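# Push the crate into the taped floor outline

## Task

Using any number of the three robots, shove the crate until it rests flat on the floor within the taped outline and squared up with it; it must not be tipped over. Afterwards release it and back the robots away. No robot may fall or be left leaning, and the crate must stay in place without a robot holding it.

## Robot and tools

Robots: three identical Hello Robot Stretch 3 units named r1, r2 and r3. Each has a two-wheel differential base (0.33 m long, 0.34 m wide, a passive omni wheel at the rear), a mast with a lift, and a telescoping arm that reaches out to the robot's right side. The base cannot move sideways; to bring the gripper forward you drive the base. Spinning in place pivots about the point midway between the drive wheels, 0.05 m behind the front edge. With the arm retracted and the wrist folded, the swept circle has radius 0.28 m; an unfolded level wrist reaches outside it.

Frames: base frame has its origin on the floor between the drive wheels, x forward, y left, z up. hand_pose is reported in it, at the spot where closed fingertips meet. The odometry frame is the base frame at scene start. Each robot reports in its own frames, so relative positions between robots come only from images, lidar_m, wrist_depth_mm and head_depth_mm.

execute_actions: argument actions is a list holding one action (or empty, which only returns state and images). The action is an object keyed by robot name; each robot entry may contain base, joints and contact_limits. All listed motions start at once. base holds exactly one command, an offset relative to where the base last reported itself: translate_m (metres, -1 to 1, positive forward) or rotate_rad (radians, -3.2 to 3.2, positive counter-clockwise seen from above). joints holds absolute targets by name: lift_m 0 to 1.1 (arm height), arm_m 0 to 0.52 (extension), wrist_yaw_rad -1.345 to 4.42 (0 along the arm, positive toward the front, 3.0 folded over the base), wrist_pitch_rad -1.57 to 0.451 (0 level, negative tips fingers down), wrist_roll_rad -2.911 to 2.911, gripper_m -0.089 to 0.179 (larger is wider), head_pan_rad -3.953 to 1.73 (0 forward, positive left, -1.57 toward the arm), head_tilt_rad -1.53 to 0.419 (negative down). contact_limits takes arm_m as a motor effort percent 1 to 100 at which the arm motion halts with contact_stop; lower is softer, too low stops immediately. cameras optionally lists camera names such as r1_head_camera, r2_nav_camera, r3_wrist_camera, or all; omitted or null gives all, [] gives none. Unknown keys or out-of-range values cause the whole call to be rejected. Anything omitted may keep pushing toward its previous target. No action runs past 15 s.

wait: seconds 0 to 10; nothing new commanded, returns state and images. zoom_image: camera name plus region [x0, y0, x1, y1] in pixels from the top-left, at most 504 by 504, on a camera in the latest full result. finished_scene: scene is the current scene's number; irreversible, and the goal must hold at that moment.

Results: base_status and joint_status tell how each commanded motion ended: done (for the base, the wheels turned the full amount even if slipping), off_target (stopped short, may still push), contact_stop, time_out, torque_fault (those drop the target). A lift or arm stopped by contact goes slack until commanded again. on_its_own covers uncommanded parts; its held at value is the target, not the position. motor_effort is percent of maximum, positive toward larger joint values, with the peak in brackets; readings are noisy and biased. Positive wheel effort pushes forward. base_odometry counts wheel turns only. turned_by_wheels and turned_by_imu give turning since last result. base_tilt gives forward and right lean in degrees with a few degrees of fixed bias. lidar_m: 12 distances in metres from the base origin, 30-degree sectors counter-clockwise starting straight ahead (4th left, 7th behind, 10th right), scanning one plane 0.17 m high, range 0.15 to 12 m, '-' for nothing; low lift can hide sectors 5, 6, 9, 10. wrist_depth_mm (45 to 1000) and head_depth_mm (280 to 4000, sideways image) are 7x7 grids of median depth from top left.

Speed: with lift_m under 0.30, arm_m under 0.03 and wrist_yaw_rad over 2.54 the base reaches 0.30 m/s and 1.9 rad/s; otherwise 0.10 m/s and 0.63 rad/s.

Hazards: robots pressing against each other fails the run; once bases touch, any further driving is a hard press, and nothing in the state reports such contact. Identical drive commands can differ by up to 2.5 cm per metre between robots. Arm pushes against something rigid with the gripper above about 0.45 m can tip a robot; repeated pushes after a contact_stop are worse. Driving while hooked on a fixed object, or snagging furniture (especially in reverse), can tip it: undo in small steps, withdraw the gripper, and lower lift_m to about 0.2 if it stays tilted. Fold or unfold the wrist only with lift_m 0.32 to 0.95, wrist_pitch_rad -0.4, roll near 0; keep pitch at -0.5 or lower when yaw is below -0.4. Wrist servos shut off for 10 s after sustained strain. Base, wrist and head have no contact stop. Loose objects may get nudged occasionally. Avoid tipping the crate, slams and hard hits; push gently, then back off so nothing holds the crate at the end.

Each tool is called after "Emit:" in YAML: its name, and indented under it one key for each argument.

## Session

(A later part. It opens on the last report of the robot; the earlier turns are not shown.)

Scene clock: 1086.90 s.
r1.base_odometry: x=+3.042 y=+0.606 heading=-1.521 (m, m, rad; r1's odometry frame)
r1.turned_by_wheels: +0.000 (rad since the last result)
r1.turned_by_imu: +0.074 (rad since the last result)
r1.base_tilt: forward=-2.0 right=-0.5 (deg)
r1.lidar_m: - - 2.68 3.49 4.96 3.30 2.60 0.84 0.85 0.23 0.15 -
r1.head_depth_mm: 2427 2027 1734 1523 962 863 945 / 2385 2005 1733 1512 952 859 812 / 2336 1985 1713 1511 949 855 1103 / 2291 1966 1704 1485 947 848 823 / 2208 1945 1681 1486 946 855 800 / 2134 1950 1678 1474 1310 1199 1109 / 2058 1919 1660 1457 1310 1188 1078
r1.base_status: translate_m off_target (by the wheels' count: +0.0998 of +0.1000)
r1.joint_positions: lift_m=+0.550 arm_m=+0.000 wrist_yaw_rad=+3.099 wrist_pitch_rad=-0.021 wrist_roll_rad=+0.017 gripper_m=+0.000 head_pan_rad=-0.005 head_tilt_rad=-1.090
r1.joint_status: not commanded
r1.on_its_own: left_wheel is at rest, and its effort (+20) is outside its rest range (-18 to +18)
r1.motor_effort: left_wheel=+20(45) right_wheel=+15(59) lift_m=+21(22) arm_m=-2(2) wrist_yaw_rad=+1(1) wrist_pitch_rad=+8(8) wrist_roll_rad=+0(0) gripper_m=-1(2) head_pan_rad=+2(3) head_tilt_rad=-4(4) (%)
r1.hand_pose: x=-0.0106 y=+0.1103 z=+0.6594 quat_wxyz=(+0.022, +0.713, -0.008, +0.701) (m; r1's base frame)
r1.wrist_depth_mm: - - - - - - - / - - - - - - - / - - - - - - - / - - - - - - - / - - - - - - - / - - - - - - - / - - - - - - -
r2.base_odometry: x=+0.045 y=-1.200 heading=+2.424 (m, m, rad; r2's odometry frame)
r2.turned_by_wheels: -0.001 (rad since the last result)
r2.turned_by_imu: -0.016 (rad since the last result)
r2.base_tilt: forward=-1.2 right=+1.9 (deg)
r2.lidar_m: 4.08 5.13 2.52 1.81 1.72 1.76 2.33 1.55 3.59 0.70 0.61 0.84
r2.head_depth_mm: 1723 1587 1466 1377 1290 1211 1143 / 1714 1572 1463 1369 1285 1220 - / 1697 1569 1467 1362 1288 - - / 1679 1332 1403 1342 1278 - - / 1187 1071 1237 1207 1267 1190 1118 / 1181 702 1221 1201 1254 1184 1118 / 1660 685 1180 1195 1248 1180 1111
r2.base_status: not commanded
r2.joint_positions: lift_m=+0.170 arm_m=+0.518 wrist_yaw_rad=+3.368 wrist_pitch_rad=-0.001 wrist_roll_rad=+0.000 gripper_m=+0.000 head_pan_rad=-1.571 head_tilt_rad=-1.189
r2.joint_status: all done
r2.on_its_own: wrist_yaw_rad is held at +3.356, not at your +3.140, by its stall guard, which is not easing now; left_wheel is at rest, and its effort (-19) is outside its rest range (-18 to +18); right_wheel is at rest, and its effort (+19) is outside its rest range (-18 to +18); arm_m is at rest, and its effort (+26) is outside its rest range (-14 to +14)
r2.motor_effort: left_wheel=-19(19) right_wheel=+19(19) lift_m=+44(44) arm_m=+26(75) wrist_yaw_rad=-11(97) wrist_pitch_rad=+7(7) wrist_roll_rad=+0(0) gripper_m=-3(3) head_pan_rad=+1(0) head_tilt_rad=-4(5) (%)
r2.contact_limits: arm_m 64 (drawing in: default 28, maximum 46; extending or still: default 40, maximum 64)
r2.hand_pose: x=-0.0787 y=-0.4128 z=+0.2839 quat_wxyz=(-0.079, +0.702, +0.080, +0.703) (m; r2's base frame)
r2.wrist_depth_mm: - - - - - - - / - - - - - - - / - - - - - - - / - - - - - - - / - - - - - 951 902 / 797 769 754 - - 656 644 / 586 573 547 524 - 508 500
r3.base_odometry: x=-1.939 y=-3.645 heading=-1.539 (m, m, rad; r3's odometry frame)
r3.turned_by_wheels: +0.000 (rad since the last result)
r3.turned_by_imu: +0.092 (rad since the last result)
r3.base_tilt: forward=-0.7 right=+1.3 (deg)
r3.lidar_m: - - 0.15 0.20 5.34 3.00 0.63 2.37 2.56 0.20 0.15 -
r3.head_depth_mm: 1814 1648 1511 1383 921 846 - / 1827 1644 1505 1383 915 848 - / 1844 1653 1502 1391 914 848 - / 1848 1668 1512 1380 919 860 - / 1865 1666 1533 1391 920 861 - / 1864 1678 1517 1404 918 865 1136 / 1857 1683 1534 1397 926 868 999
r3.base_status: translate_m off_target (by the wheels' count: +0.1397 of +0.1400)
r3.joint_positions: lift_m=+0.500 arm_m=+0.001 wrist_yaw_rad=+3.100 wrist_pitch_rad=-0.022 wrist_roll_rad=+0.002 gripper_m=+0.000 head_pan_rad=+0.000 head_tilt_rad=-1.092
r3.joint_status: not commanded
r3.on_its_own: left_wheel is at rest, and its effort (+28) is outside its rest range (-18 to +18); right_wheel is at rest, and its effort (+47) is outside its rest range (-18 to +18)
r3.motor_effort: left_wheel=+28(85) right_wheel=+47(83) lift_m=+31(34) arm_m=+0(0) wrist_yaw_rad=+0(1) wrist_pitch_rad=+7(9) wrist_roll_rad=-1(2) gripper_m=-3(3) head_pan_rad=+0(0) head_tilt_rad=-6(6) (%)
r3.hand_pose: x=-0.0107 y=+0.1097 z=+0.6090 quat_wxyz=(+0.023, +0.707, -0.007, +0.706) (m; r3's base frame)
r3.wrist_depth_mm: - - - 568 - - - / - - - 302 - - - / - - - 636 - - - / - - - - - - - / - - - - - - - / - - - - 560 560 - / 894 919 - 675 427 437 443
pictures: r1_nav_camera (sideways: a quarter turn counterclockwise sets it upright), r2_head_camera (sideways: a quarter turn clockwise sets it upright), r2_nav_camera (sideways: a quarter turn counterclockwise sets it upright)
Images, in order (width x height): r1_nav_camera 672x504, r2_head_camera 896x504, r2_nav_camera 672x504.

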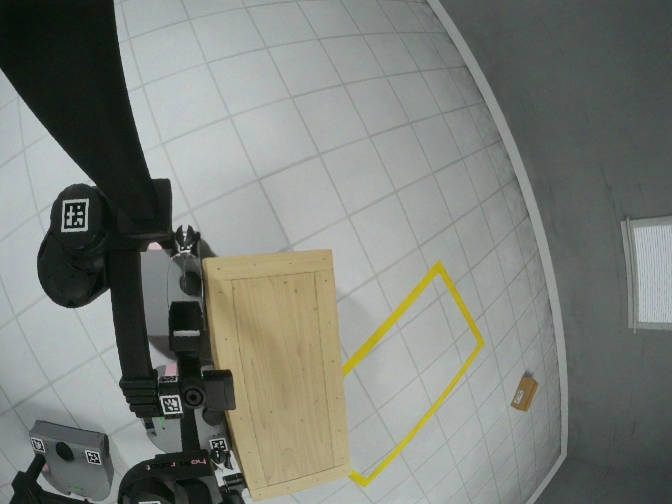

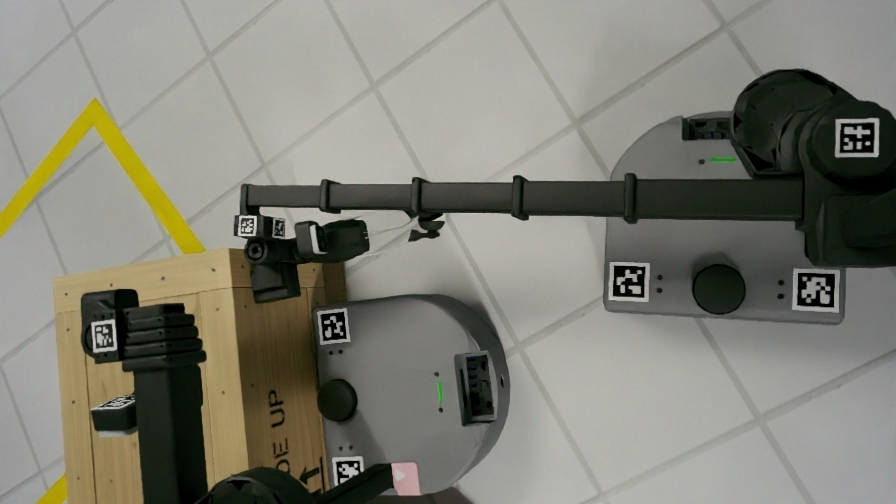

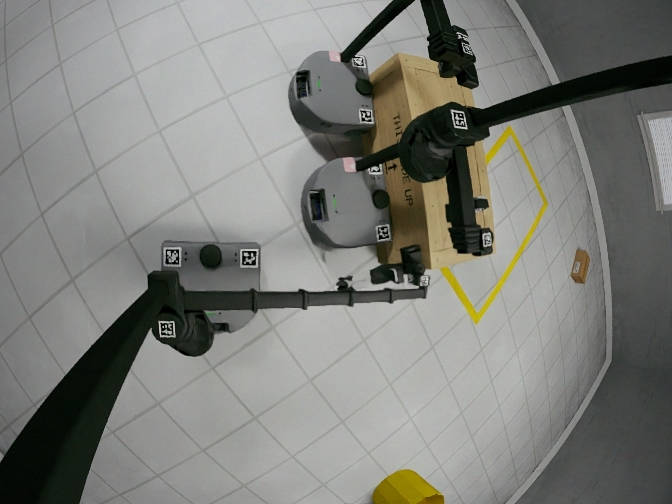

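Emit:
execute_actions:
  actions:
    - {"r2":{"base":{"rotate_rad":-0.09},"joints":{"arm_m":0.0,"wrist_yaw_rad":3.1}}}
  cameras: []

Emit:
execute_actions:
  actions:
    - {"r2":{"base":{"translate_m":0.4}}}
  cameras: []

Emit:
execute_actions:
  actions:
    - {"r2":{"joints":{"arm_m":0.03,"wrist_yaw_rad":0.0}}}
  cameras: ["r2_nav_camera"]

Scene clock: 1109.40 s.
r1.base_odometry: x=+3.042 y=+0.606 heading=-1.521 (m, m, rad; r1's odometry frame)
r1.turned_by_wheels: +0.000 (rad since the last result)
r1.turned_by_imu: +0.002 (rad since the last result)
r1.base_tilt: forward=-2.0 right=-0.3 (deg)
r1.lidar_m: - - 2.66 3.49 4.93 3.31 2.60 0.84 0.85 0.23 0.15 -
r1.head_depth_mm: 2443 2008 1725 1522 957 860 942 / 2390 2003 1724 1513 949 856 813 / 2321 1968 1700 1501 947 854 1103 / 2261 1992 1697 1496 949 855 823 / 2177 1967 1688 1473 951 855 800 / 2144 1923 1681 1478 1322 1185 1106 / 2063 1907 1666 1461 1320 1183 1081
r1.base_status: not commanded
r1.joint_positions: lift_m=+0.550 arm_m=+0.000 wrist_yaw_rad=+3.099 wrist_pitch_rad=-0.021 wrist_roll_rad=+0.017 gripper_m=+0.000 head_pan_rad=-0.005 head_tilt_rad=-1.090
r1.joint_status: not commanded
r1.on_its_own: left_wheel is at rest, and its effort (+19) is outside its rest range (-18 to +18)
r1.motor_effort: left_wheel=+19(19) right_wheel=+15(14) lift_m=+21(21) arm_m=-2(1) wrist_yaw_rad=+1(1) wrist_pitch_rad=+8(8) wrist_roll_rad=+0(0) gripper_m=-2(3) head_pan_rad=+2(2) head_tilt_rad=-4(4) (%)
r1.hand_pose: x=-0.0106 y=+0.1103 z=+0.6594 quat_wxyz=(+0.022, +0.713, -0.008, +0.701) (m; r1's base frame)
r1.wrist_depth_mm: - - - - - - - / - - - - - - - / - - - - - - - / - - - - - - - / - - - - - - - / - - - - - - - / - - - - - - -
r2.base_odometry: x=+0.045 y=-1.200 heading=+2.334 (m, m, rad; r2's odometry frame)
r2.turned_by_wheels: -0.090 (rad since the last result)
r2.turned_by_imu: -0.092 (rad since the last result)
r2.base_tilt: forward=-1.1 right=+2.0 (deg)
r2.lidar_m: 3.76 5.13 2.84 1.87 1.72 1.73 2.17 1.55 3.55 0.70 0.61 0.81
r2.head_depth_mm: 1714 1589 1477 1370 1291 1212 1141 / 1708 1577 1466 1367 1285 1217 - / 1699 1563 1452 1359 1284 - - / 1689 1555 1442 1352 1287 - - / 1671 1098 1252 1304 1266 1188 1114 / 1178 698 1218 1186 1262 1183 1116 / 1656 697 1206 1176 1252 1180 1114
r2.base_status: done
r2.joint_positions: lift_m=+0.170 arm_m=+0.000 wrist_yaw_rad=+3.102 wrist_pitch_rad=-0.001 wrist_roll_rad=+0.000 gripper_m=+0.000 head_pan_rad=-1.571 head_tilt_rad=-1.189
r2.joint_status: all done
r2.motor_effort: left_wheel=+3(23) right_wheel=-2(22) lift_m=+44(44) arm_m=-5(25) wrist_yaw_rad=-2(18) wrist_pitch_rad=+7(8) wrist_roll_rad=+0(0) gripper_m=-2(2) head_pan_rad=+0(0) head_tilt_rad=-5(4) (%)
r2.hand_pose: x=-0.0111 y=+0.1107 z=+0.2839 quat_wxyz=(+0.015, +0.707, -0.013, +0.707) (m; r2's base frame)
r2.wrist_depth_mm: - - - - - - - / - - - - - - - / - - - - - - - / - - - - - - - / - - - - - 929 894 / 804 777 751 635 684 656 644 / 583 567 562 540 523 511 493
r3.base_odometry: x=-1.939 y=-3.645 heading=-1.539 (m, m, rad; r3's odometry frame)
r3.turned_by_wheels: +0.000 (rad since the last result)
r3.turned_by_imu: +0.000 (rad since the last result)
r3.base_tilt: forward=-0.7 right=+1.2 (deg)
r3.lidar_m: - - 0.15 0.20 5.35 3.02 0.62 2.37 2.57 0.20 0.15 -
r3.head_depth_mm: 1824 1653 1506 1373 914 844 - / 1835 1650 1510 1386 911 846 - / 1818 1660 1511 1382 911 848 - / 1843 1669 1519 1389 914 858 - / 1856 1667 1507 1391 921 862 - / 1862 1680 1516 1399 920 865 1135 / 1857 1684 1529 1397 921 867 997
r3.base_status: not commanded
r3.joint_positions: lift_m=+0.500 arm_m=+0.001 wrist_yaw_rad=+3.100 wrist_pitch_rad=-0.022 wrist_roll_rad=+0.002 gripper_m=+0.000 head_pan_rad=+0.000 head_tilt_rad=-1.092
r3.joint_status: not commanded
r3.on_its_own: left_wheel is at rest, and its effort (+28) is outside its rest range (-18 to +18); right_wheel is at rest, and its effort (+46) is outside its rest range (-18 to +18)
r3.motor_effort: left_wheel=+28(28) right_wheel=+46(46) lift_m=+31(31) arm_m=+0(0) wrist_yaw_rad=+0(1) wrist_pitch_rad=+8(7) wrist_roll_rad=-1(1) gripper_m=-3(3) head_pan_rad=+0(0) head_tilt_rad=-5(6) (%)
r3.hand_pose: x=-0.0107 y=+0.1097 z=+0.6090 quat_wxyz=(+0.023, +0.707, -0.007, +0.706) (m; r3's base frame)
r3.wrist_depth_mm: - - - 568 - - - / - - - 302 - - - / - - - 626 - - - / - - - - - - - / - - - - - - - / - - - - 550 554 - / 880 906 - 687 428 434 441
pictures: none
No camera images: the call's "cameras" was empty. Leave "cameras" out to get every camera's image.

Scene clock: 1112.50 s.
r1.base_odometry: x=+3.042 y=+0.606 heading=-1.521 (m, m, rad; r1's odometry frame)
r1.turned_by_wheels: +0.000 (rad since the last result)
r1.turned_by_imu: +0.001 (rad since the last result)
r1.base_tilt: forward=-1.9 right=-0.4 (deg)
r1.lidar_m: - - 2.67 3.49 4.92 3.30 2.60 0.54 2.74 0.23 0.15 -
r1.head_depth_mm: 2450 2040 1722 1523 959 864 944 / 2393 1993 1721 1517 954 857 812 / 2351 1991 1719 1499 949 855 1097 / 2265 1964 1708 1500 943 845 821 / 2216 1948 1688 1485 949 854 798 / 2121 1922 1683 1463 1314 1183 1116 / 2034 1946 1660 1467 1307 1188 1078
r1.base_status: not commanded
r1.joint_positions: lift_m=+0.550 arm_m=+0.000 wrist_yaw_rad=+3.099 wrist_pitch_rad=-0.021 wrist_roll_rad=+0.017 gripper_m=+0.000 head_pan_rad=-0.005 head_tilt_rad=-1.090
r1.joint_status: not commanded
r1.on_its_own: left_wheel is at rest, and its effort (+19) is outside its rest range (-18 to +18)
r1.motor_effort: left_wheel=+19(19) right_wheel=+15(15) lift_m=+21(22) arm_m=-2(1) wrist_yaw_rad=+1(1) wrist_pitch_rad=+8(8) wrist_roll_rad=+0(0) gripper_m=-2(2) head_pan_rad=+2(3) head_tilt_rad=-4(4) (%)
r1.hand_pose: x=-0.0106 y=+0.1103 z=+0.6594 quat_wxyz=(+0.022, +0.713, -0.008, +0.701) (m; r1's base frame)
r1.wrist_depth_mm: - - - - - - - / - - - - - - - / - - - - - - - / - - - - - - - / - - - - - - - / - - - - - - - / - - - - - - -
r2.base_odometry: x=-0.231 y=-0.911 heading=+2.334 (m, m, rad; r2's odometry frame)
r2.turned_by_wheels: +0.000 (rad since the last result)
r2.turned_by_imu: -0.001 (rad since the last result)
r2.base_tilt: forward=-1.3 right=+1.8 (deg)
r2.lidar_m: 3.46 4.82 3.27 2.14 1.97 1.99 2.48 1.88 0.69 0.47 0.55 0.57
r2.head_depth_mm: 1722 707 1462 1372 1289 1210 1141 / 1705 701 653 1226 1282 1215 - / 1692 672 632 1200 1278 - - / 532 613 832 1179 1279 - - / 1683 1083 1114 1341 1274 1193 1117 / 1660 1073 1056 1170 1223 1186 1122 / 1651 597 1027 1163 1156 1177 1113
r2.base_status: done
r2.joint_positions: lift_m=+0.170 arm_m=+0.000 wrist_yaw_rad=+3.101 wrist_pitch_rad=-0.001 wrist_roll_rad=+0.000 gripper_m=+0.000 head_pan_rad=-1.571 head_tilt_rad=-1.189
r2.joint_status: not commanded
r2.motor_effort: left_wheel=+2(14) right_wheel=-1(5) lift_m=+44(44) arm_m=-4(5) wrist_yaw_rad=-1(2) wrist_pitch_rad=+8(7) wrist_roll_rad=+0(0) gripper_m=-1(2) head_pan_rad=+0(0) head_tilt_rad=-5(5) (%)
r2.hand_pose: x=-0.0109 y=+0.1107 z=+0.2839 quat_wxyz=(+0.015, +0.707, -0.014, +0.707) (m; r2's base frame)
r2.wrist_depth_mm: - - - - - - - / - - - - - - - / - - - - - - - / - - - - - - - / - - - - - 934 895 / 807 772 745 638 690 667 642 / 586 576 559 537 524 511 499
r3.base_odometry: x=-1.939 y=-3.645 heading=-1.539 (m, m, rad; r3's odometry frame)
r3.turned_by_wheels: +0.000 (rad since the last result)
r3.turned_by_imu: +0.000 (rad since the last result)
r3.base_tilt: forward=-0.8 right=+1.3 (deg)
r3.lidar_m: - - 0.15 0.21 5.36 0.57 2.40 2.37 2.57 0.20 0.15 -
r3.head_depth_mm: 1844 1646 1501 1382 915 846 - / 1836 1657 1509 1376 914 849 - / 1844 1657 1509 1386 915 850 - / 1843 1660 1515 1390 918 859 - / 1860 1672 1521 1390 919 866 - / 1867 1680 1519 1393 922 864 1134 / 1867 1686 1526 1398 922 864 993
r3.base_status: not commanded
r3.joint_positions: lift_m=+0.500 arm_m=+0.001 wrist_yaw_rad=+3.100 wrist_pitch_rad=-0.022 wrist_roll_rad=+0.002 gripper_m=+0.000 head_pan_rad=+0.000 head_tilt_rad=-1.092
r3.joint_status: not commanded
r3.on_its_own: left_wheel is at rest, and its effort (+28) is outside its rest range (-18 to +18); right_wheel is at rest, and its effort (+46) is outside its rest range (-18 to +18)
r3.motor_effort: left_wheel=+28(28) right_wheel=+46(46) lift_m=+31(31) arm_m=+0(0) wrist_yaw_rad=+0(0) wrist_pitch_rad=+8(8) wrist_roll_rad=-1(1) gripper_m=-3(3) head_pan_rad=-1(0) head_tilt_rad=-6(4) (%)
r3.hand_pose: x=-0.0107 y=+0.1097 z=+0.6090 quat_wxyz=(+0.023, +0.707, -0.007, +0.706) (m; r3's base frame)
r3.wrist_depth_mm: - - - 567 - - - / - - - 304 - - - / - - - 630 - - - / - - - - - - - / - - - - - - - / - - - - 547 555 - / 870 889 - 680 426 435 445
pictures: none
No camera images: the call's "cameras" was empty. Leave "cameras" out to get every camera's image.

Scene clock: 1115.07 s.
r1.base_odometry: x=+3.042 y=+0.606 heading=-1.521 (m, m, rad; r1's odometry frame)
r1.turned_by_wheels: +0.000 (rad since the last result)
r1.turned_by_imu: +0.001 (rad since the last result)
r1.base_tilt: forward=-2.0 right=-0.4 (deg)
r1.lidar_m: - - 2.67 3.48 4.95 3.30 2.60 0.55 2.74 0.23 0.15 -
r1.head_depth_mm: 2424 2021 1748 1532 957 863 942 / 2398 1996 1721 1496 951 859 810 / 2341 1976 1719 1507 946 851 1101 / 2274 1977 1694 1494 939 848 823 / 2193 1961 1687 1482 955 857 800 / 2127 1931 1674 1473 1312 1192 1110 / 2042 1908 1670 1468 1310 1174 1079
r1.base_status: not commanded
r1.joint_positions: lift_m=+0.550 arm_m=+0.000 wrist_yaw_rad=+3.099 wrist_pitch_rad=-0.021 wrist_roll_rad=+0.017 gripper_m=+0.000 head_pan_rad=-0.005 head_tilt_rad=-1.090
r1.joint_status: not commanded
r1.on_its_own: left_wheel is at rest, and its effort (+19) is outside its rest range (-18 to +18)
r1.motor_effort: left_wheel=+19(19) right_wheel=+15(15) lift_m=+21(21) arm_m=-2(2) wrist_yaw_rad=+1(1) wrist_pitch_rad=+8(8) wrist_roll_rad=+0(0) gripper_m=-1(2) head_pan_rad=+3(2) head_tilt_rad=-3(4) (%)
r1.hand_pose: x=-0.0106 y=+0.1103 z=+0.6594 quat_wxyz=(+0.022, +0.713, -0.008, +0.701) (m; r1's base frame)
r1.wrist_depth_mm: - - - - - - - / - - - - - - - / - - - - - - - / - - - - - - - / - - - - - - - / - - - - - - - / - - - - - - -
r2.base_odometry: x=-0.231 y=-0.911 heading=+2.334 (m, m, rad; r2's odometry frame)
r2.turned_by_wheels: +0.000 (rad since the last result)
r2.turned_by_imu: -0.001 (rad since the last result)
r2.base_tilt: forward=-1.1 right=+1.7 (deg)
r2.lidar_m: 3.48 4.82 3.26 2.14 1.96 1.98 2.47 1.88 0.69 0.47 0.55 0.57
r2.head_depth_mm: 1719 706 1463 1376 1289 1211 1148 / 1710 703 652 1229 1281 1222 - / 1685 673 633 1202 1279 - - / 533 611 834 1182 - - - / 1680 1089 1110 1345 1265 1180 1115 / 1662 1071 1060 1172 1223 1185 1120 / 1654 596 1031 1164 1151 1180 1113
r2.base_status: not commanded
r2.joint_positions: lift_m=+0.170 arm_m=+0.030 wrist_yaw_rad=+0.002 wrist_pitch_rad=-0.001 wrist_roll_rad=+0.000 gripper_m=+0.000 head_pan_rad=-1.571 head_tilt_rad=-1.189
r2.joint_status: all done
r2.motor_effort: left_wheel=+2(2) right_wheel=-1(1) lift_m=+44(44) arm_m=+5(7) wrist_yaw_rad=-2(2) wrist_pitch_rad=+8(7) wrist_roll_rad=+0(0) gripper_m=-2(2) head_pan_rad=+0(0) head_tilt_rad=-4(5) (%)
r2.hand_pose: x=-0.0209 y=-0.4309 z=+0.2839 quat_wxyz=(+0.707, +0.001, -0.707, +0.000) (m; r2's base frame)
r2.wrist_depth_mm: - - - 196 - - - / - - - 201 - - - / 294 308 325 206 369 393 - / 297 313 333 213 380 409 - / 304 321 341 218 390 421 779 / 311 328 346 225 341 361 599 / 314 334 354 238 284 279 270
r3.base_odometry: x=-1.939 y=-3.645 heading=-1.539 (m, m, rad; r3's odometry frame)
r3.turned_by_wheels: +0.000 (rad since the last result)
r3.turned_by_imu: +0.000 (rad since the last result)
r3.base_tilt: forward=-0.8 right=+1.2 (deg)
r3.lidar_m: - - 0.15 0.20 5.36 0.57 2.40 2.37 2.57 0.20 0.15 -
r3.head_depth_mm: 1845 1641 1510 1384 918 847 - / 1834 1644 1519 1383 913 847 - / 1829 1657 1511 1391 912 848 - / 1837 1665 1513 1398 915 861 - / 1861 1664 1519 1396 919 861 - / 1852 1684 1529 1403 922 864 1135 / 1844 1677 1529 1407 921 868 994
r3.base_status: not commanded
r3.joint_positions: lift_m=+0.500 arm_m=+0.001 wrist_yaw_rad=+3.100 wrist_pitch_rad=-0.022 wrist_roll_rad=+0.002 gripper_m=+0.000 head_pan_rad=+0.000 head_tilt_rad=-1.092
r3.joint_status: not commanded
r3.on_its_own: left_wheel is at rest, and its effort (+28) is outside its rest range (-18 to +18); right_wheel is at rest, and its effort (+46) is outside its rest range (-18 to +18)
r3.motor_effort: left_wheel=+28(28) right_wheel=+46(46) lift_m=+30(31) arm_m=+0(0) wrist_yaw_rad=+0(1) wrist_pitch_rad=+8(7) wrist_roll_rad=-1(1) gripper_m=-3(3) head_pan_rad=-1(0) head_tilt_rad=-6(5) (%)
r3.hand_pose: x=-0.0107 y=+0.1097 z=+0.6090 quat_wxyz=(+0.023, +0.707, -0.007, +0.706) (m; r3's base frame)
r3.wrist_depth_mm: - - - 563 - - - / - - - 304 - - - / - - - 630 - - - / - - - - - - - / - - - - - - - / - - - - 556 558 - / 891 906 - 682 426 437 444
pictures: r2_nav_camera (sideways: a quarter turn counterclockwise sets it upright)
Images, in order (width x height): r2_nav_camera 672x504.

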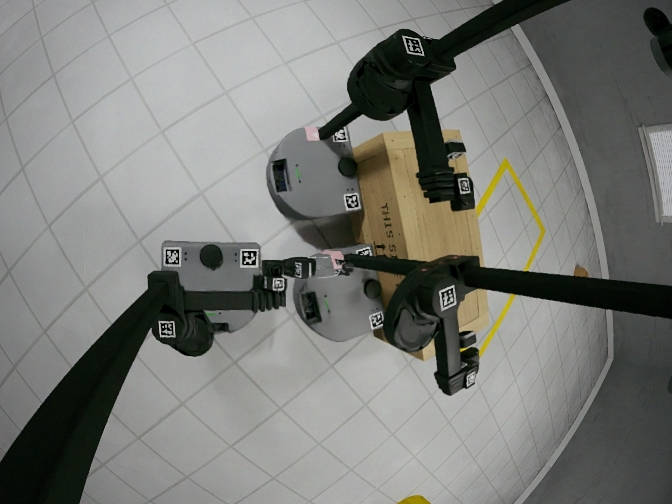

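Emit:
execute_actions:
  actions:
    - {"r2":{"base":{"rotate_rad":0.28},"joints":{"arm_m":0.0}}}
  cameras: []

Emit:
execute_actions:
  actions:
    - {"r2":{"base":{"translate_m":0.15},"joints":{"arm_m":0.06}}}
  cameras: ["r2_nav_camera","r2_wrist_camera"]

Scene clock: 1119.17 s.
r1.base_odometry: x=+3.042 y=+0.606 heading=-1.521 (m, m, rad; r1's odometry frame)
r1.turned_by_wheels: +0.000 (rad since the last result)
r1.turned_by_imu: +0.001 (rad since the last result)
r1.base_tilt: forward=-1.8 right=-0.4 (deg)
r1.lidar_m: - - 2.67 3.48 4.93 3.30 2.60 0.55 2.72 0.23 0.15 -
r1.head_depth_mm: 2411 2029 1731 1526 957 861 946 / 2391 1988 1722 1512 952 860 813 / 2360 1996 1717 1495 947 853 1097 / 2272 1969 1705 1491 936 852 823 / 2181 1945 1677 1473 947 857 797 / 2102 1930 1673 1484 1310 1188 1109 / 2060 1923 1665 1465 1308 1179 1074
r1.base_status: not commanded
r1.joint_positions: lift_m=+0.550 arm_m=+0.000 wrist_yaw_rad=+3.099 wrist_pitch_rad=-0.021 wrist_roll_rad=+0.017 gripper_m=+0.000 head_pan_rad=-0.005 head_tilt_rad=-1.090
r1.joint_status: not commanded
r1.motor_effort: left_wheel=+18(19) right_wheel=+15(15) lift_m=+21(21) arm_m=-1(1) wrist_yaw_rad=+0(0) wrist_pitch_rad=+8(8) wrist_roll_rad=+0(0) gripper_m=-3(1) head_pan_rad=+2(2) head_tilt_rad=-5(5) (%)
r1.hand_pose: x=-0.0106 y=+0.1103 z=+0.6594 quat_wxyz=(+0.022, +0.713, -0.008, +0.701) (m; r1's base frame)
r1.wrist_depth_mm: - - - - - - - / - - - - - - - / - - - - - - - / - - - - - - - / - - - - - - - / - - - - - - - / - - - - - - -
r2.base_odometry: x=-0.231 y=-0.911 heading=+2.614 (m, m, rad; r2's odometry frame)
r2.turned_by_wheels: +0.280 (rad since the last result)
r2.turned_by_imu: +0.284 (rad since the last result)
r2.base_tilt: forward=-1.0 right=+2.0 (deg)
r2.lidar_m: 4.61 4.82 2.46 1.99 1.97 2.14 1.89 1.88 0.47 0.47 0.55 3.01
r2.head_depth_mm: 519 1122 625 1189 1274 1213 1143 / 1677 612 607 1192 1245 1218 - / 1699 1104 1050 1178 1263 - - / 1684 1085 1109 1353 - - - / 1665 609 1123 1186 1261 1189 1115 / 1661 613 1129 1170 1232 1183 1120 / 1650 621 1413 1165 1248 1177 1112
r2.base_status: done
r2.joint_positions: lift_m=+0.170 arm_m=+0.000 wrist_yaw_rad=+0.001 wrist_pitch_rad=-0.001 wrist_roll_rad=+0.000 gripper_m=+0.000 head_pan_rad=-1.571 head_tilt_rad=-1.189
r2.joint_status: all done
r2.motor_effort: left_wheel=-3(9) right_wheel=+3(5) lift_m=+44(44) arm_m=-5(1) wrist_yaw_rad=-1(2) wrist_pitch_rad=+8(8) wrist_roll_rad=+0(0) gripper_m=-2(2) head_pan_rad=+1(0) head_tilt_rad=-5(5) (%)
r2.hand_pose: x=-0.0212 y=-0.4016 z=+0.2839 quat_wxyz=(+0.707, +0.001, -0.707, +0.000) (m; r2's base frame)
r2.wrist_depth_mm: - - - - - 198 - / - - - - - 203 - / - 360 358 349 343 209 332 / - 371 366 359 355 216 344 / - 381 375 371 363 222 353 / 801 391 386 383 372 229 322 / 319 310 300 389 385 236 269
r3.base_odometry: x=-1.939 y=-3.645 heading=-1.539 (m, m, rad; r3's odometry frame)
r3.turned_by_wheels: +0.000 (rad since the last result)
r3.turned_by_imu: +0.000 (rad since the last result)
r3.base_tilt: forward=-0.7 right=+1.2 (deg)
r3.lidar_m: - - 0.15 0.20 5.35 0.57 0.70 2.37 2.57 0.20 0.15 -
r3.head_depth_mm: 1831 1652 1501 1380 917 845 - / 1822 1654 1494 1380 915 850 - / 1850 1662 1511 1397 915 849 - / 1847 1668 1515 1388 918 858 - / 1842 1677 1517 1399 918 863 - / 1875 1681 1530 1397 920 860 1136 / 1866 1683 1525 1408 916 865 992
r3.base_status: not commanded
r3.joint_positions: lift_m=+0.500 arm_m=+0.001 wrist_yaw_rad=+3.100 wrist_pitch_rad=-0.022 wrist_roll_rad=+0.002 gripper_m=+0.000 head_pan_rad=+0.000 head_tilt_rad=-1.092
r3.joint_status: not commanded
r3.on_its_own: left_wheel is at rest, and its effort (+28) is outside its rest range (-18 to +18); right_wheel is at rest, and its effort (+47) is outside its rest range (-18 to +18)
r3.motor_effort: left_wheel=+28(28) right_wheel=+47(46) lift_m=+31(31) arm_m=+0(0) wrist_yaw_rad=-1(0) wrist_pitch_rad=+8(8) wrist_roll_rad=-1(1) gripper_m=-3(3) head_pan_rad=+0(0) head_tilt_rad=-4(6) (%)
r3.hand_pose: x=-0.0107 y=+0.1097 z=+0.6090 quat_wxyz=(+0.023, +0.707, -0.007, +0.706) (m; r3's base frame)
r3.wrist_depth_mm: - - - 569 - - - / - - - 303 - - - / - - - 637 - - - / - - - - - - - / - - - - - - - / - - - - 547 560 - / 895 904 - 677 426 435 444
pictures: none
No camera images: the call's "cameras" was empty. Leave "cameras" out to get every camera's image.

Scene clock: 1121.87 s.
r1.base_odometry: x=+3.042 y=+0.606 heading=-1.521 (m, m, rad; r1's odometry frame)
r1.turned_by_wheels: +0.000 (rad since the last result)
r1.turned_by_imu: +0.001 (rad since the last result)
r1.base_tilt: forward=-2.0 right=-0.4 (deg)
r1.lidar_m: - - 2.67 3.46 4.96 3.31 0.51 2.56 2.73 0.23 0.15 -
r1.head_depth_mm: 2424 2019 1722 1530 963 863 940 / 2390 2006 1716 1521 955 861 813 / 2315 1985 1711 1495 946 854 1100 / 2259 1973 1709 1507 942 852 824 / 2213 1944 1684 1477 950 856 799 / 2129 1943 1681 1466 1317 1191 1110 / 2048 1931 1665 1468 1309 1175 1077
r1.base_status: not commanded
r1.joint_positions: lift_m=+0.550 arm_m=+0.000 wrist_yaw_rad=+3.099 wrist_pitch_rad=-0.021 wrist_roll_rad=+0.017 gripper_m=+0.000 head_pan_rad=-0.005 head_tilt_rad=-1.090
r1.joint_status: not commanded
r1.on_its_own: left_wheel is at rest, and its effort (+19) is outside its rest range (-18 to +18)
r1.motor_effort: left_wheel=+19(19) right_wheel=+14(15) lift_m=+21(21) arm_m=-2(1) wrist_yaw_rad=+1(1) wrist_pitch_rad=+8(8) wrist_roll_rad=+0(0) gripper_m=-2(2) head_pan_rad=+3(2) head_tilt_rad=-4(4) (%)
r1.hand_pose: x=-0.0106 y=+0.1103 z=+0.6594 quat_wxyz=(+0.022, +0.713, -0.008, +0.701) (m; r1's base frame)
r1.wrist_depth_mm: - - - - - - - / - - - - - - - / - - - - - - - / - - - - - - - / - - - - - - - / - - - - - - - / - - - - - - -
r2.base_odometry: x=-0.361 y=-0.835 heading=+2.614 (m, m, rad; r2's odometry frame)
r2.turned_by_wheels: +0.000 (rad since the last result)
r2.turned_by_imu: -0.001 (rad since the last result)
r2.base_tilt: forward=-1.1 right=+1.8 (deg)
r2.lidar_m: 4.53 4.69 2.51 2.03 2.03 2.20 2.03 0.84 0.53 0.52 0.50 2.97
r2.head_depth_mm: 1721 1126 954 1202 1252 1209 1138 / 1697 1082 1089 1185 1259 1214 - / 1696 617 1098 1349 1285 - - / 1679 633 1113 1187 - - - / 1672 614 1068 1174 1246 1187 1117 / 1656 597 573 1196 1256 1183 1119 / 562 531 570 1334 1251 1177 1115
r2.base_status: done
r2.joint_positions: lift_m=+0.170 arm_m=+0.060 wrist_yaw_rad=+0.001 wrist_pitch_rad=-0.001 wrist_roll_rad=+0.000 gripper_m=+0.000 head_pan_rad=-1.571 head_tilt_rad=-1.189
r2.joint_status: all done
r2.motor_effort: left_wheel=-3(5) right_wheel=+2(5) lift_m=+44(44) arm_m=+6(6) wrist_yaw_rad=-1(1) wrist_pitch_rad=+7(7) wrist_roll_rad=+0(0) gripper_m=-2(2) head_pan_rad=+1(1) head_tilt_rad=-5(5) (%)
r2.hand_pose: x=-0.0212 y=-0.4608 z=+0.2839 quat_wxyz=(+0.707, +0.001, -0.707, +0.000) (m; r2's base frame)
r2.wrist_depth_mm: - - - - - - - / - - - - - - - / - - 297 293 289 284 279 / - - 306 301 298 295 291 / 217 - 317 311 308 303 298 / 214 770 326 324 315 311 307 / 212 310 289 287 282 319 310
r3.base_odometry: x=-1.939 y=-3.645 heading=-1.539 (m, m, rad; r3's odometry frame)
r3.turned_by_wheels: +0.000 (rad since the last result)
r3.turned_by_imu: +0.000 (rad since the last result)
r3.base_tilt: forward=-0.8 right=+1.2 (deg)
r3.lidar_m: - - 0.15 0.20 5.35 0.66 2.40 2.37 2.56 0.21 0.15 -
r3.head_depth_mm: 1829 1652 1512 1383 917 847 - / 1826 1662 1516 1389 912 848 - / 1838 1650 1518 1385 913 852 - / 1841 1656 1505 1394 917 861 - / 1862 1664 1515 1395 919 862 - / 1870 1673 1529 1405 920 865 1135 / 1871 1686 1529 1400 923 866 995
r3.base_status: not commanded
r3.joint_positions: lift_m=+0.500 arm_m=+0.001 wrist_yaw_rad=+3.100 wrist_pitch_rad=-0.022 wrist_roll_rad=+0.002 gripper_m=+0.000 head_pan_rad=+0.000 head_tilt_rad=-1.092
r3.joint_status: not commanded
r3.on_its_own: left_wheel is at rest, and its effort (+28) is outside its rest range (-18 to +18); right_wheel is at rest, and its effort (+46) is outside its rest range (-18 to +18)
r3.motor_effort: left_wheel=+28(28) right_wheel=+46(46) lift_m=+31(31) arm_m=+0(0) wrist_yaw_rad=-1(0) wrist_pitch_rad=+8(7) wrist_roll_rad=-1(2) gripper_m=-3(3) head_pan_rad=+0(0) head_tilt_rad=-5(4) (%)
r3.hand_pose: x=-0.0107 y=+0.1097 z=+0.6090 quat_wxyz=(+0.023, +0.707, -0.007, +0.706) (m; r3's base frame)
r3.wrist_depth_mm: - - - 574 - - - / - - - 303 - - - / - - - 636 - - - / - - - - - - - / - - - - - - - / - - - - 553 556 - / 410 500 - 671 429 436 444
pictures: r2_nav_camera (sideways: a quarter turn counterclockwise sets it upright), r2_wrist_camera
Images, in order (width x height): r2_nav_camera 672x504, r2_wrist_camera 644x364.

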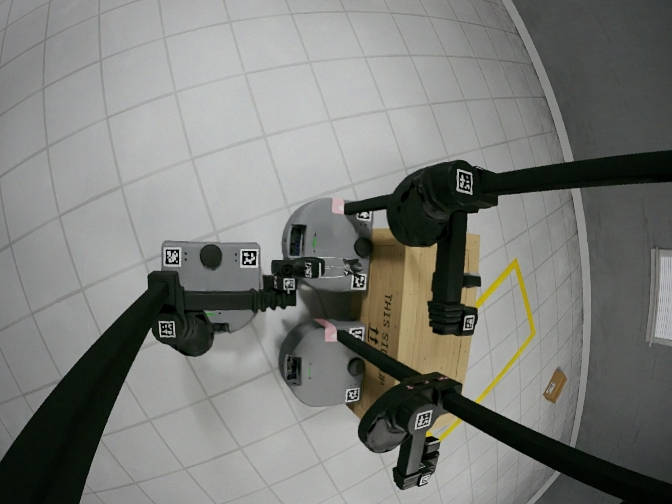

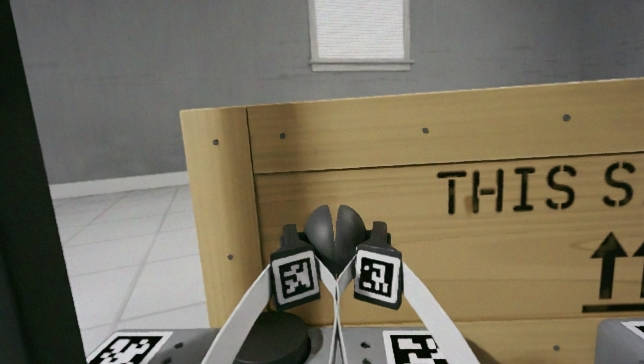

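Emit:
execute_actions:
  actions:
    - {"r2":{"base":{"translate_m":0.08},"joints":{"arm_m":0.13}}}
  cameras: []

Emit:
execute_actions:
  actions:
    - {"r2":{"joints":{"arm_m":0.25},"contact_limits":{"arm_m":13}}}
  cameras: ["r2_wrist_camera"]

Scene clock: 1128.47 s.
r1.base_odometry: x=+3.042 y=+0.606 heading=-1.521 (m, m, rad; r1's odometry frame)
r1.turned_by_wheels: +0.000 (rad since the last result)
r1.turned_by_imu: +0.001 (rad since the last result)
r1.base_tilt: forward=-1.9 right=-0.4 (deg)
r1.lidar_m: - - 2.67 3.49 4.94 3.29 0.52 2.55 2.74 0.23 0.15 -
r1.head_depth_mm: 2395 2021 1733 1510 956 864 942 / 2397 1997 1721 1513 951 861 816 / 2329 1992 1716 1503 940 855 1100 / 2275 1984 1706 1492 946 849 816 / 2200 1951 1690 1479 946 855 799 / 2136 1931 1675 1480 1316 1180 1115 / 2059 1916 1652 1461 1308 1180 1080
r1.base_status: not commanded
r1.joint_positions: lift_m=+0.550 arm_m=+0.000 wrist_yaw_rad=+3.099 wrist_pitch_rad=-0.021 wrist_roll_rad=+0.017 gripper_m=+0.000 head_pan_rad=-0.005 head_tilt_rad=-1.090
r1.joint_status: not commanded
r1.on_its_own: left_wheel is at rest, and its effort (+19) is outside its rest range (-18 to +18)
r1.motor_effort: left_wheel=+19(20) right_wheel=+15(15) lift_m=+21(21) arm_m=-1(2) wrist_yaw_rad=+1(0) wrist_pitch_rad=+8(8) wrist_roll_rad=+0(0) gripper_m=-2(2) head_pan_rad=+2(2) head_tilt_rad=-5(4) (%)
r1.hand_pose: x=-0.0106 y=+0.1103 z=+0.6594 quat_wxyz=(+0.022, +0.713, -0.008, +0.701) (m; r1's base frame)
r1.wrist_depth_mm: - - - - - - - / - - - - - - - / - - - - - - - / - - - - - - - / - - - - - - - / - - - - - - - / - - - - - - -
r2.base_odometry: x=-0.430 y=-0.795 heading=+2.613 (m, m, rad; r2's odometry frame)
r2.turned_by_wheels: +0.000 (rad since the last result)
r2.turned_by_imu: -0.001 (rad since the last result)
r2.base_tilt: forward=-1.2 right=+1.7 (deg)
r2.lidar_m: 4.44 4.63 2.55 2.07 2.05 2.23 2.10 0.72 0.58 0.48 2.69 2.93
r2.head_depth_mm: 1726 659 1078 1180 1256 1214 1143 / 1712 614 1091 1331 1278 1215 - / 1698 629 1101 1199 1286 - - / 1685 612 585 1198 1266 - - / 1675 586 572 1172 1257 1188 1116 / 525 529 1388 1335 1259 1182 1117 / 1641 1525 1430 1332 1249 1178 1122
r2.base_status: done
r2.joint_positions: lift_m=+0.170 arm_m=+0.130 wrist_yaw_rad=+0.001 wrist_pitch_rad=-0.001 wrist_roll_rad=+0.000 gripper_m=+0.000 head_pan_rad=-1.571 head_tilt_rad=-1.189
r2.joint_status: all done
r2.motor_effort: left_wheel=-3(6) right_wheel=+2(6) lift_m=+44(44) arm_m=+5(4) wrist_yaw_rad=-1(1) wrist_pitch_rad=+7(7) wrist_roll_rad=+0(0) gripper_m=-3(3) head_pan_rad=+0(1) head_tilt_rad=-5(5) (%)
r2.hand_pose: x=-0.0212 y=-0.5308 z=+0.2839 quat_wxyz=(+0.707, +0.001, -0.707, +0.000) (m; r2's base frame)
r2.wrist_depth_mm: - - - - - - - / - - - - - - 212 / - - - 225 222 219 215 / 131 - - 232 229 226 222 / 130 - - 237 235 233 230 / 129 761 727 249 243 239 236 / 128 543 539 254 252 247 244
r3.base_odometry: x=-1.939 y=-3.645 heading=-1.539 (m, m, rad; r3's odometry frame)
r3.turned_by_wheels: +0.000 (rad since the last result)
r3.turned_by_imu: +0.000 (rad since the last result)
r3.base_tilt: forward=-0.7 right=+1.3 (deg)
r3.lidar_m: - - 0.15 0.20 5.34 0.71 2.40 2.37 2.57 0.20 0.15 -
r3.head_depth_mm: 1823 1651 1508 1388 921 847 - / 1831 1651 1509 1385 911 849 - / 1849 1665 1519 1384 915 850 - / 1853 1670 1516 1392 920 861 - / 1868 1672 1527 1394 920 860 - / 1854 1675 1531 1403 921 865 1136 / 1861 1686 1530 1404 927 865 995
r3.base_status: not commanded
r3.joint_positions: lift_m=+0.500 arm_m=+0.001 wrist_yaw_rad=+3.100 wrist_pitch_rad=-0.022 wrist_roll_rad=+0.002 gripper_m=+0.000 head_pan_rad=+0.000 head_tilt_rad=-1.092
r3.joint_status: not commanded
r3.on_its_own: left_wheel is at rest, and its effort (+29) is outside its rest range (-18 to +18); right_wheel is at rest, and its effort (+46) is outside its rest range (-18 to +18)
r3.motor_effort: left_wheel=+29(28) right_wheel=+46(46) lift_m=+31(31) arm_m=+0(0) wrist_yaw_rad=+0(0) wrist_pitch_rad=+8(7) wrist_roll_rad=-1(2) gripper_m=-3(3) head_pan_rad=+0(1) head_tilt_rad=-5(4) (%)
r3.hand_pose: x=-0.0107 y=+0.1097 z=+0.6090 quat_wxyz=(+0.023, +0.707, -0.007, +0.706) (m; r3's base frame)
r3.wrist_depth_mm: - - - 569 - - - / - - - 303 - - - / - - - 635 - - - / - - - - - - - / - - - - - - - / 483 498 - - 546 559 - / 698 831 - 674 427 436 444
pictures: none
No camera images: the call's "cameras" was empty. Leave "cameras" out to get every camera's image.

Scene clock: 1130.07 s.
r1.base_odometry: x=+3.042 y=+0.606 heading=-1.521 (m, m, rad; r1's odometry frame)
r1.turned_by_wheels: +0.000 (rad since the last result)
r1.turned_by_imu: +0.000 (rad since the last result)
r1.base_tilt: forward=-1.8 right=-0.4 (deg)
r1.lidar_m: - - 2.67 3.48 4.93 3.30 0.52 2.55 2.73 0.23 0.15 -
r1.head_depth_mm: 2416 2002 1726 1522 957 863 948 / 2407 2018 1712 1523 952 858 809 / 2331 2002 1707 1491 950 857 1100 / 2265 1990 1698 1499 944 853 839 / 2200 1963 1694 1493 950 855 801 / 2107 1927 1661 1477 1317 1190 1116 / 2052 1908 1669 1473 1311 1183 1086
r1.base_status: not commanded
r1.joint_positions: lift_m=+0.550 arm_m=+0.000 wrist_yaw_rad=+3.099 wrist_pitch_rad=-0.021 wrist_roll_rad=+0.017 gripper_m=+0.000 head_pan_rad=-0.005 head_tilt_rad=-1.090
r1.joint_status: not commanded
r1.on_its_own: left_wheel is at rest, and its effort (+19) is outside its rest range (-18 to +18)
r1.motor_effort: left_wheel=+19(19) right_wheel=+15(15) lift_m=+21(22) arm_m=-1(2) wrist_yaw_rad=+0(1) wrist_pitch_rad=+8(8) wrist_roll_rad=+0(0) gripper_m=-3(3) head_pan_rad=+2(3) head_tilt_rad=-4(4) (%)
r1.hand_pose: x=-0.0106 y=+0.1103 z=+0.6594 quat_wxyz=(+0.022, +0.713, -0.008, +0.701) (m; r1's base frame)
r1.wrist_depth_mm: - - - - - - - / - - - - - - - / - - - - - - - / - - - - - - - / - - - - - - - / - - - - - - - / - - - - - - -
r2.base_odometry: x=-0.430 y=-0.795 heading=+2.613 (m, m, rad; r2's odometry frame)
r2.turned_by_wheels: +0.000 (rad since the last result)
r2.turned_by_imu: +0.000 (rad since the last result)
r2.base_tilt: forward=-1.3 right=+1.8 (deg)
r2.lidar_m: 4.45 4.63 2.55 2.07 2.06 2.24 2.10 0.72 0.58 0.48 2.69 2.93
r2.head_depth_mm: 1729 660 1074 1181 1253 1214 1148 / 1700 615 1094 1341 1281 1215 - / 1693 630 1109 1209 1287 - - / 1682 613 589 1201 1259 - - / 1677 585 572 1165 1256 1191 1114 / 525 529 1389 1338 1258 1184 1117 / 1655 1534 1423 1332 1252 1179 1118
r2.base_status: not commanded
r2.joint_positions: lift_m=+0.170 arm_m=+0.179 wrist_yaw_rad=-0.001 wrist_pitch_rad=-0.001 wrist_roll_rad=+0.000 gripper_m=+0.000 head_pan_rad=-1.571 head_tilt_rad=-1.189
r2.joint_status: arm_m contact_stop (moved +0.049 of +0.120)
r2.on_its_own: arm_m is slack since a contact_stop, until your next command for it (your +0.250 is given up)
r2.motor_effort: left_wheel=-4(5) right_wheel=+2(4) lift_m=+44(44) arm_m=+1(12) wrist_yaw_rad=+0(1) wrist_pitch_rad=+8(8) wrist_roll_rad=+0(0) gripper_m=-2(2) head_pan_rad=+0(1) head_tilt_rad=-5(5) (%)
r2.contact_limits: arm_m 13 (drawing in: default 28, maximum 46; extending or still: default 40, maximum 64)
r2.hand_pose: x=-0.0216 y=-0.5803 z=+0.2838 quat_wxyz=(+0.707, +0.001, -0.707, -0.001) (m; r2's base frame)
r2.wrist_depth_mm: - - - - - - - / - - - - 171 168 165 / - - 180 176 173 172 169 / - - - 181 179 176 174 / - - 940 185 185 183 180 / 796 760 697 194 190 189 185 / 587 567 509 199 198 194 191
r3.base_odometry: x=-1.939 y=-3.645 heading=-1.539 (m, m, rad; r3's odometry frame)
r3.turned_by_wheels: +0.000 (rad since the last result)
r3.turned_by_imu: +0.000 (rad since the last result)
r3.base_tilt: forward=-0.7 right=+1.2 (deg)
r3.lidar_m: - - 0.15 0.20 5.39 0.71 2.40 2.37 2.56 0.20 0.15 -
r3.head_depth_mm: 1827 1641 1503 1384 920 849 - / 1821 1655 1514 1381 913 845 - / 1826 1668 1519 1388 912 848 - / 1846 1666 1504 1391 913 859 - / 1845 1675 1529 1398 918 864 - / 1865 1672 1512 1399 922 865 1135 / 1877 1679 1532 1407 924 869 999
r3.base_status: not commanded
r3.joint_positions: lift_m=+0.500 arm_m=+0.001 wrist_yaw_rad=+3.100 wrist_pitch_rad=-0.022 wrist_roll_rad=+0.002 gripper_m=+0.000 head_pan_rad=+0.000 head_tilt_rad=-1.092
r3.joint_status: not commanded
r3.on_its_own: left_wheel is at rest, and its effort (+28) is outside its rest range (-18 to +18); right_wheel is at rest, and its effort (+46) is outside its rest range (-18 to +18)
r3.motor_effort: left_wheel=+28(28) right_wheel=+46(46) lift_m=+31(30) arm_m=+0(0) wrist_yaw_rad=+0(0) wrist_pitch_rad=+7(8) wrist_roll_rad=-1(1) gripper_m=-3(3) head_pan_rad=-1(0) head_tilt_rad=-6(6) (%)
r3.hand_pose: x=-0.0107 y=+0.1097 z=+0.6090 quat_wxyz=(+0.023, +0.707, -0.007, +0.706) (m; r3's base frame)
r3.wrist_depth_mm: - - - 569 - - - / - - - 303 - - - / - - - 636 - - - / - - - - - - - / - - - - - - - / 480 487 - - 549 566 - / 692 869 - 672 426 436 443
pictures: r2_wrist_camera
Images, in order (width x height): r2_wrist_camera 644x364.

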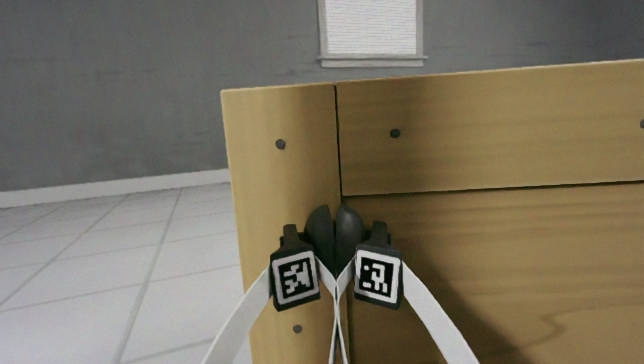

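Emit:
execute_actions:
  actions:
    - {"r1":{"base":{"translate_m":0.14}},"r3":{"base":{"translate_m":0.1}},"r2":{"joints":{"arm_m":0.30},"contact_limits":{"arm_m":100}}}
  cameras: ["r2_wrist_camera"]

Scene clock: 1134.53 s.
r1.base_odometry: x=+3.049 y=+0.467 heading=-1.521 (m, m, rad; r1's odometry frame)
r1.turned_by_wheels: +0.000 (rad since the last result)
r1.turned_by_imu: -0.133 (rad since the last result)
r1.base_tilt: forward=-2.0 right=-0.4 (deg)
r1.lidar_m: - - 2.55 2.89 4.99 3.92 0.62 2.65 0.32 0.21 0.15 -
r1.head_depth_mm: 2403 2015 1741 1530 963 861 943 / 2363 1968 1720 1517 950 860 812 / 2365 1996 1707 1502 944 852 996 / 2303 1963 1703 1497 938 852 803 / 2218 1968 1690 1477 937 841 803 / 2136 1929 1677 1479 1316 1187 1114 / 2006 1918 1665 1458 1310 1184 1077
r1.base_status: translate_m off_target (by the wheels' count: +0.1396 of +0.1400)
r1.joint_positions: lift_m=+0.550 arm_m=+0.000 wrist_yaw_rad=+3.100 wrist_pitch_rad=-0.021 wrist_roll_rad=+0.017 gripper_m=+0.000 head_pan_rad=-0.005 head_tilt_rad=-1.090
r1.joint_status: not commanded
r1.on_its_own: left_wheel is at rest, and its effort (+35) is outside its rest range (-18 to +18); right_wheel is at rest, and its effort (+48) is outside its rest range (-18 to +18)
r1.motor_effort: left_wheel=+35(46) right_wheel=+48(61) lift_m=+21(22) arm_m=-1(2) wrist_yaw_rad=-1(1) wrist_pitch_rad=+8(8) wrist_roll_rad=+0(0) gripper_m=-2(3) head_pan_rad=+2(2) head_tilt_rad=-3(4) (%)
r1.hand_pose: x=-0.0107 y=+0.1103 z=+0.6593 quat_wxyz=(+0.022, +0.713, -0.007, +0.701) (m; r1's base frame)
r1.wrist_depth_mm: - - - - - - - / - - - - - - - / - - - - - - - / - - - - - - - / - - - - - - - / - - - - - - - / - - - - - - -
r2.base_odometry: x=-0.430 y=-0.795 heading=+2.614 (m, m, rad; r2's odometry frame)
r2.turned_by_wheels: +0.000 (rad since the last result)
r2.turned_by_imu: -0.040 (rad since the last result)
r2.base_tilt: forward=-1.2 right=+1.7 (deg)
r2.lidar_m: 4.23 4.63 2.62 2.08 2.06 2.20 2.11 0.88 0.60 0.60 2.69 2.90
r2.head_depth_mm: 1720 1123 1075 1208 1268 1211 1146 / 1705 1085 1225 1229 1280 1220 - / 1198 1086 1245 1348 1289 - - / 1199 1092 1247 1214 1278 - - / 647 617 1228 1218 1263 1191 1115 / 573 606 1421 1340 1252 1186 1119 / 1628 1521 1426 1333 1255 1175 1115
r2.base_status: not commanded
r2.joint_positions: lift_m=+0.170 arm_m=+0.297 wrist_yaw_rad=+0.106 wrist_pitch_rad=-0.006 wrist_roll_rad=+0.000 gripper_m=+0.000 head_pan_rad=-1.571 head_tilt_rad=-1.189
r2.joint_status: all done
r2.on_its_own: wrist_yaw_rad is held at +0.057, not at your +0.000, by its stall guard, which is still easing; arm_m is at rest, and its effort (+48) is outside its rest range (-14 to +14)
r2.motor_effort: left_wheel=+2(7) right_wheel=+0(4) lift_m=+44(44) arm_m=+48(64) wrist_yaw_rad=-42(45) wrist_pitch_rad=+10(56) wrist_roll_rad=+0(0) gripper_m=-10(12) head_pan_rad=+0(0) head_tilt_rad=-4(5) (%)
r2.contact_limits: arm_m 64 (drawing in: default 28, maximum 46; extending or still: default 40, maximum 64)
r2.hand_pose: x=+0.0056 y=-0.6962 z=+0.2825 quat_wxyz=(+0.706, +0.040, -0.706, +0.035) (m; r2's base frame)
r2.wrist_depth_mm: - - - - - - - / - - - - 156 143 133 / - - 185 169 157 146 136 / - - 191 175 162 150 140 / - - 916 182 168 156 145 / 794 749 736 188 171 160 150 / 585 568 211 195 183 166 153
r3.base_odometry: x=-1.936 y=-3.745 heading=-1.539 (m, m, rad; r3's odometry frame)
r3.turned_by_wheels: +0.000 (rad since the last result)
r3.turned_by_imu: -0.128 (rad since the last result)
r3.base_tilt: forward=-0.7 right=+1.2 (deg)
r3.lidar_m: - - 0.15 0.25 5.37 0.72 2.49 2.40 2.49 0.20 0.15 -
r3.head_depth_mm: 1819 1640 1502 1382 928 851 - / 1828 1668 1513 1390 915 849 - / 1858 1667 1517 1387 916 849 - / 1847 1659 1521 1390 915 862 - / 1857 1649 1521 1397 919 859 - / 1868 1672 1530 1400 921 864 1134 / 1868 1684 1531 1404 922 873 1000
r3.base_status: done
r3.joint_positions: lift_m=+0.500 arm_m=+0.001 wrist_yaw_rad=+3.100 wrist_pitch_rad=-0.022 wrist_roll_rad=+0.002 gripper_m=+0.000 head_pan_rad=+0.000 head_tilt_rad=-1.091
r3.joint_status: not commanded
r3.on_its_own: right_wheel is at rest, and its effort (+24) is outside its rest range (-18 to +18)
r3.motor_effort: left_wheel=+4(70) right_wheel=+24(98) lift_m=+30(35) arm_m=+0(1) wrist_yaw_rad=+0(1) wrist_pitch_rad=+8(9) wrist_roll_rad=-1(1) gripper_m=-3(3) head_pan_rad=+0(0) head_tilt_rad=-6(5) (%)
r3.hand_pose: x=-0.0107 y=+0.1097 z=+0.6090 quat_wxyz=(+0.023, +0.707, -0.007, +0.706) (m; r3's base frame)
r3.wrist_depth_mm: - - - 309 - - - / - - - 316 - - - / - - - 611 - - - / - - - - - - - / - - - - - - - / - - - 622 552 556 - / 418 430 - 655 440 436 444
pictures: r2_wrist_camera
Images, in order (width x height): r2_wrist_camera 644x364.

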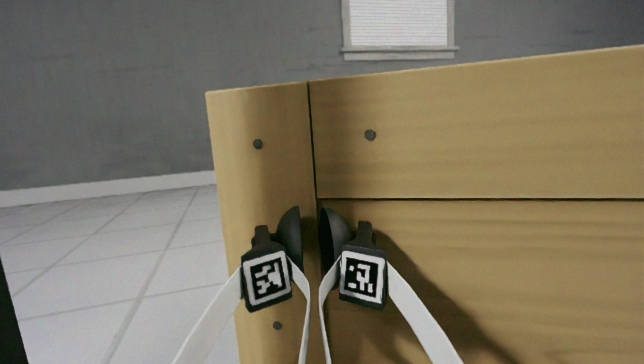

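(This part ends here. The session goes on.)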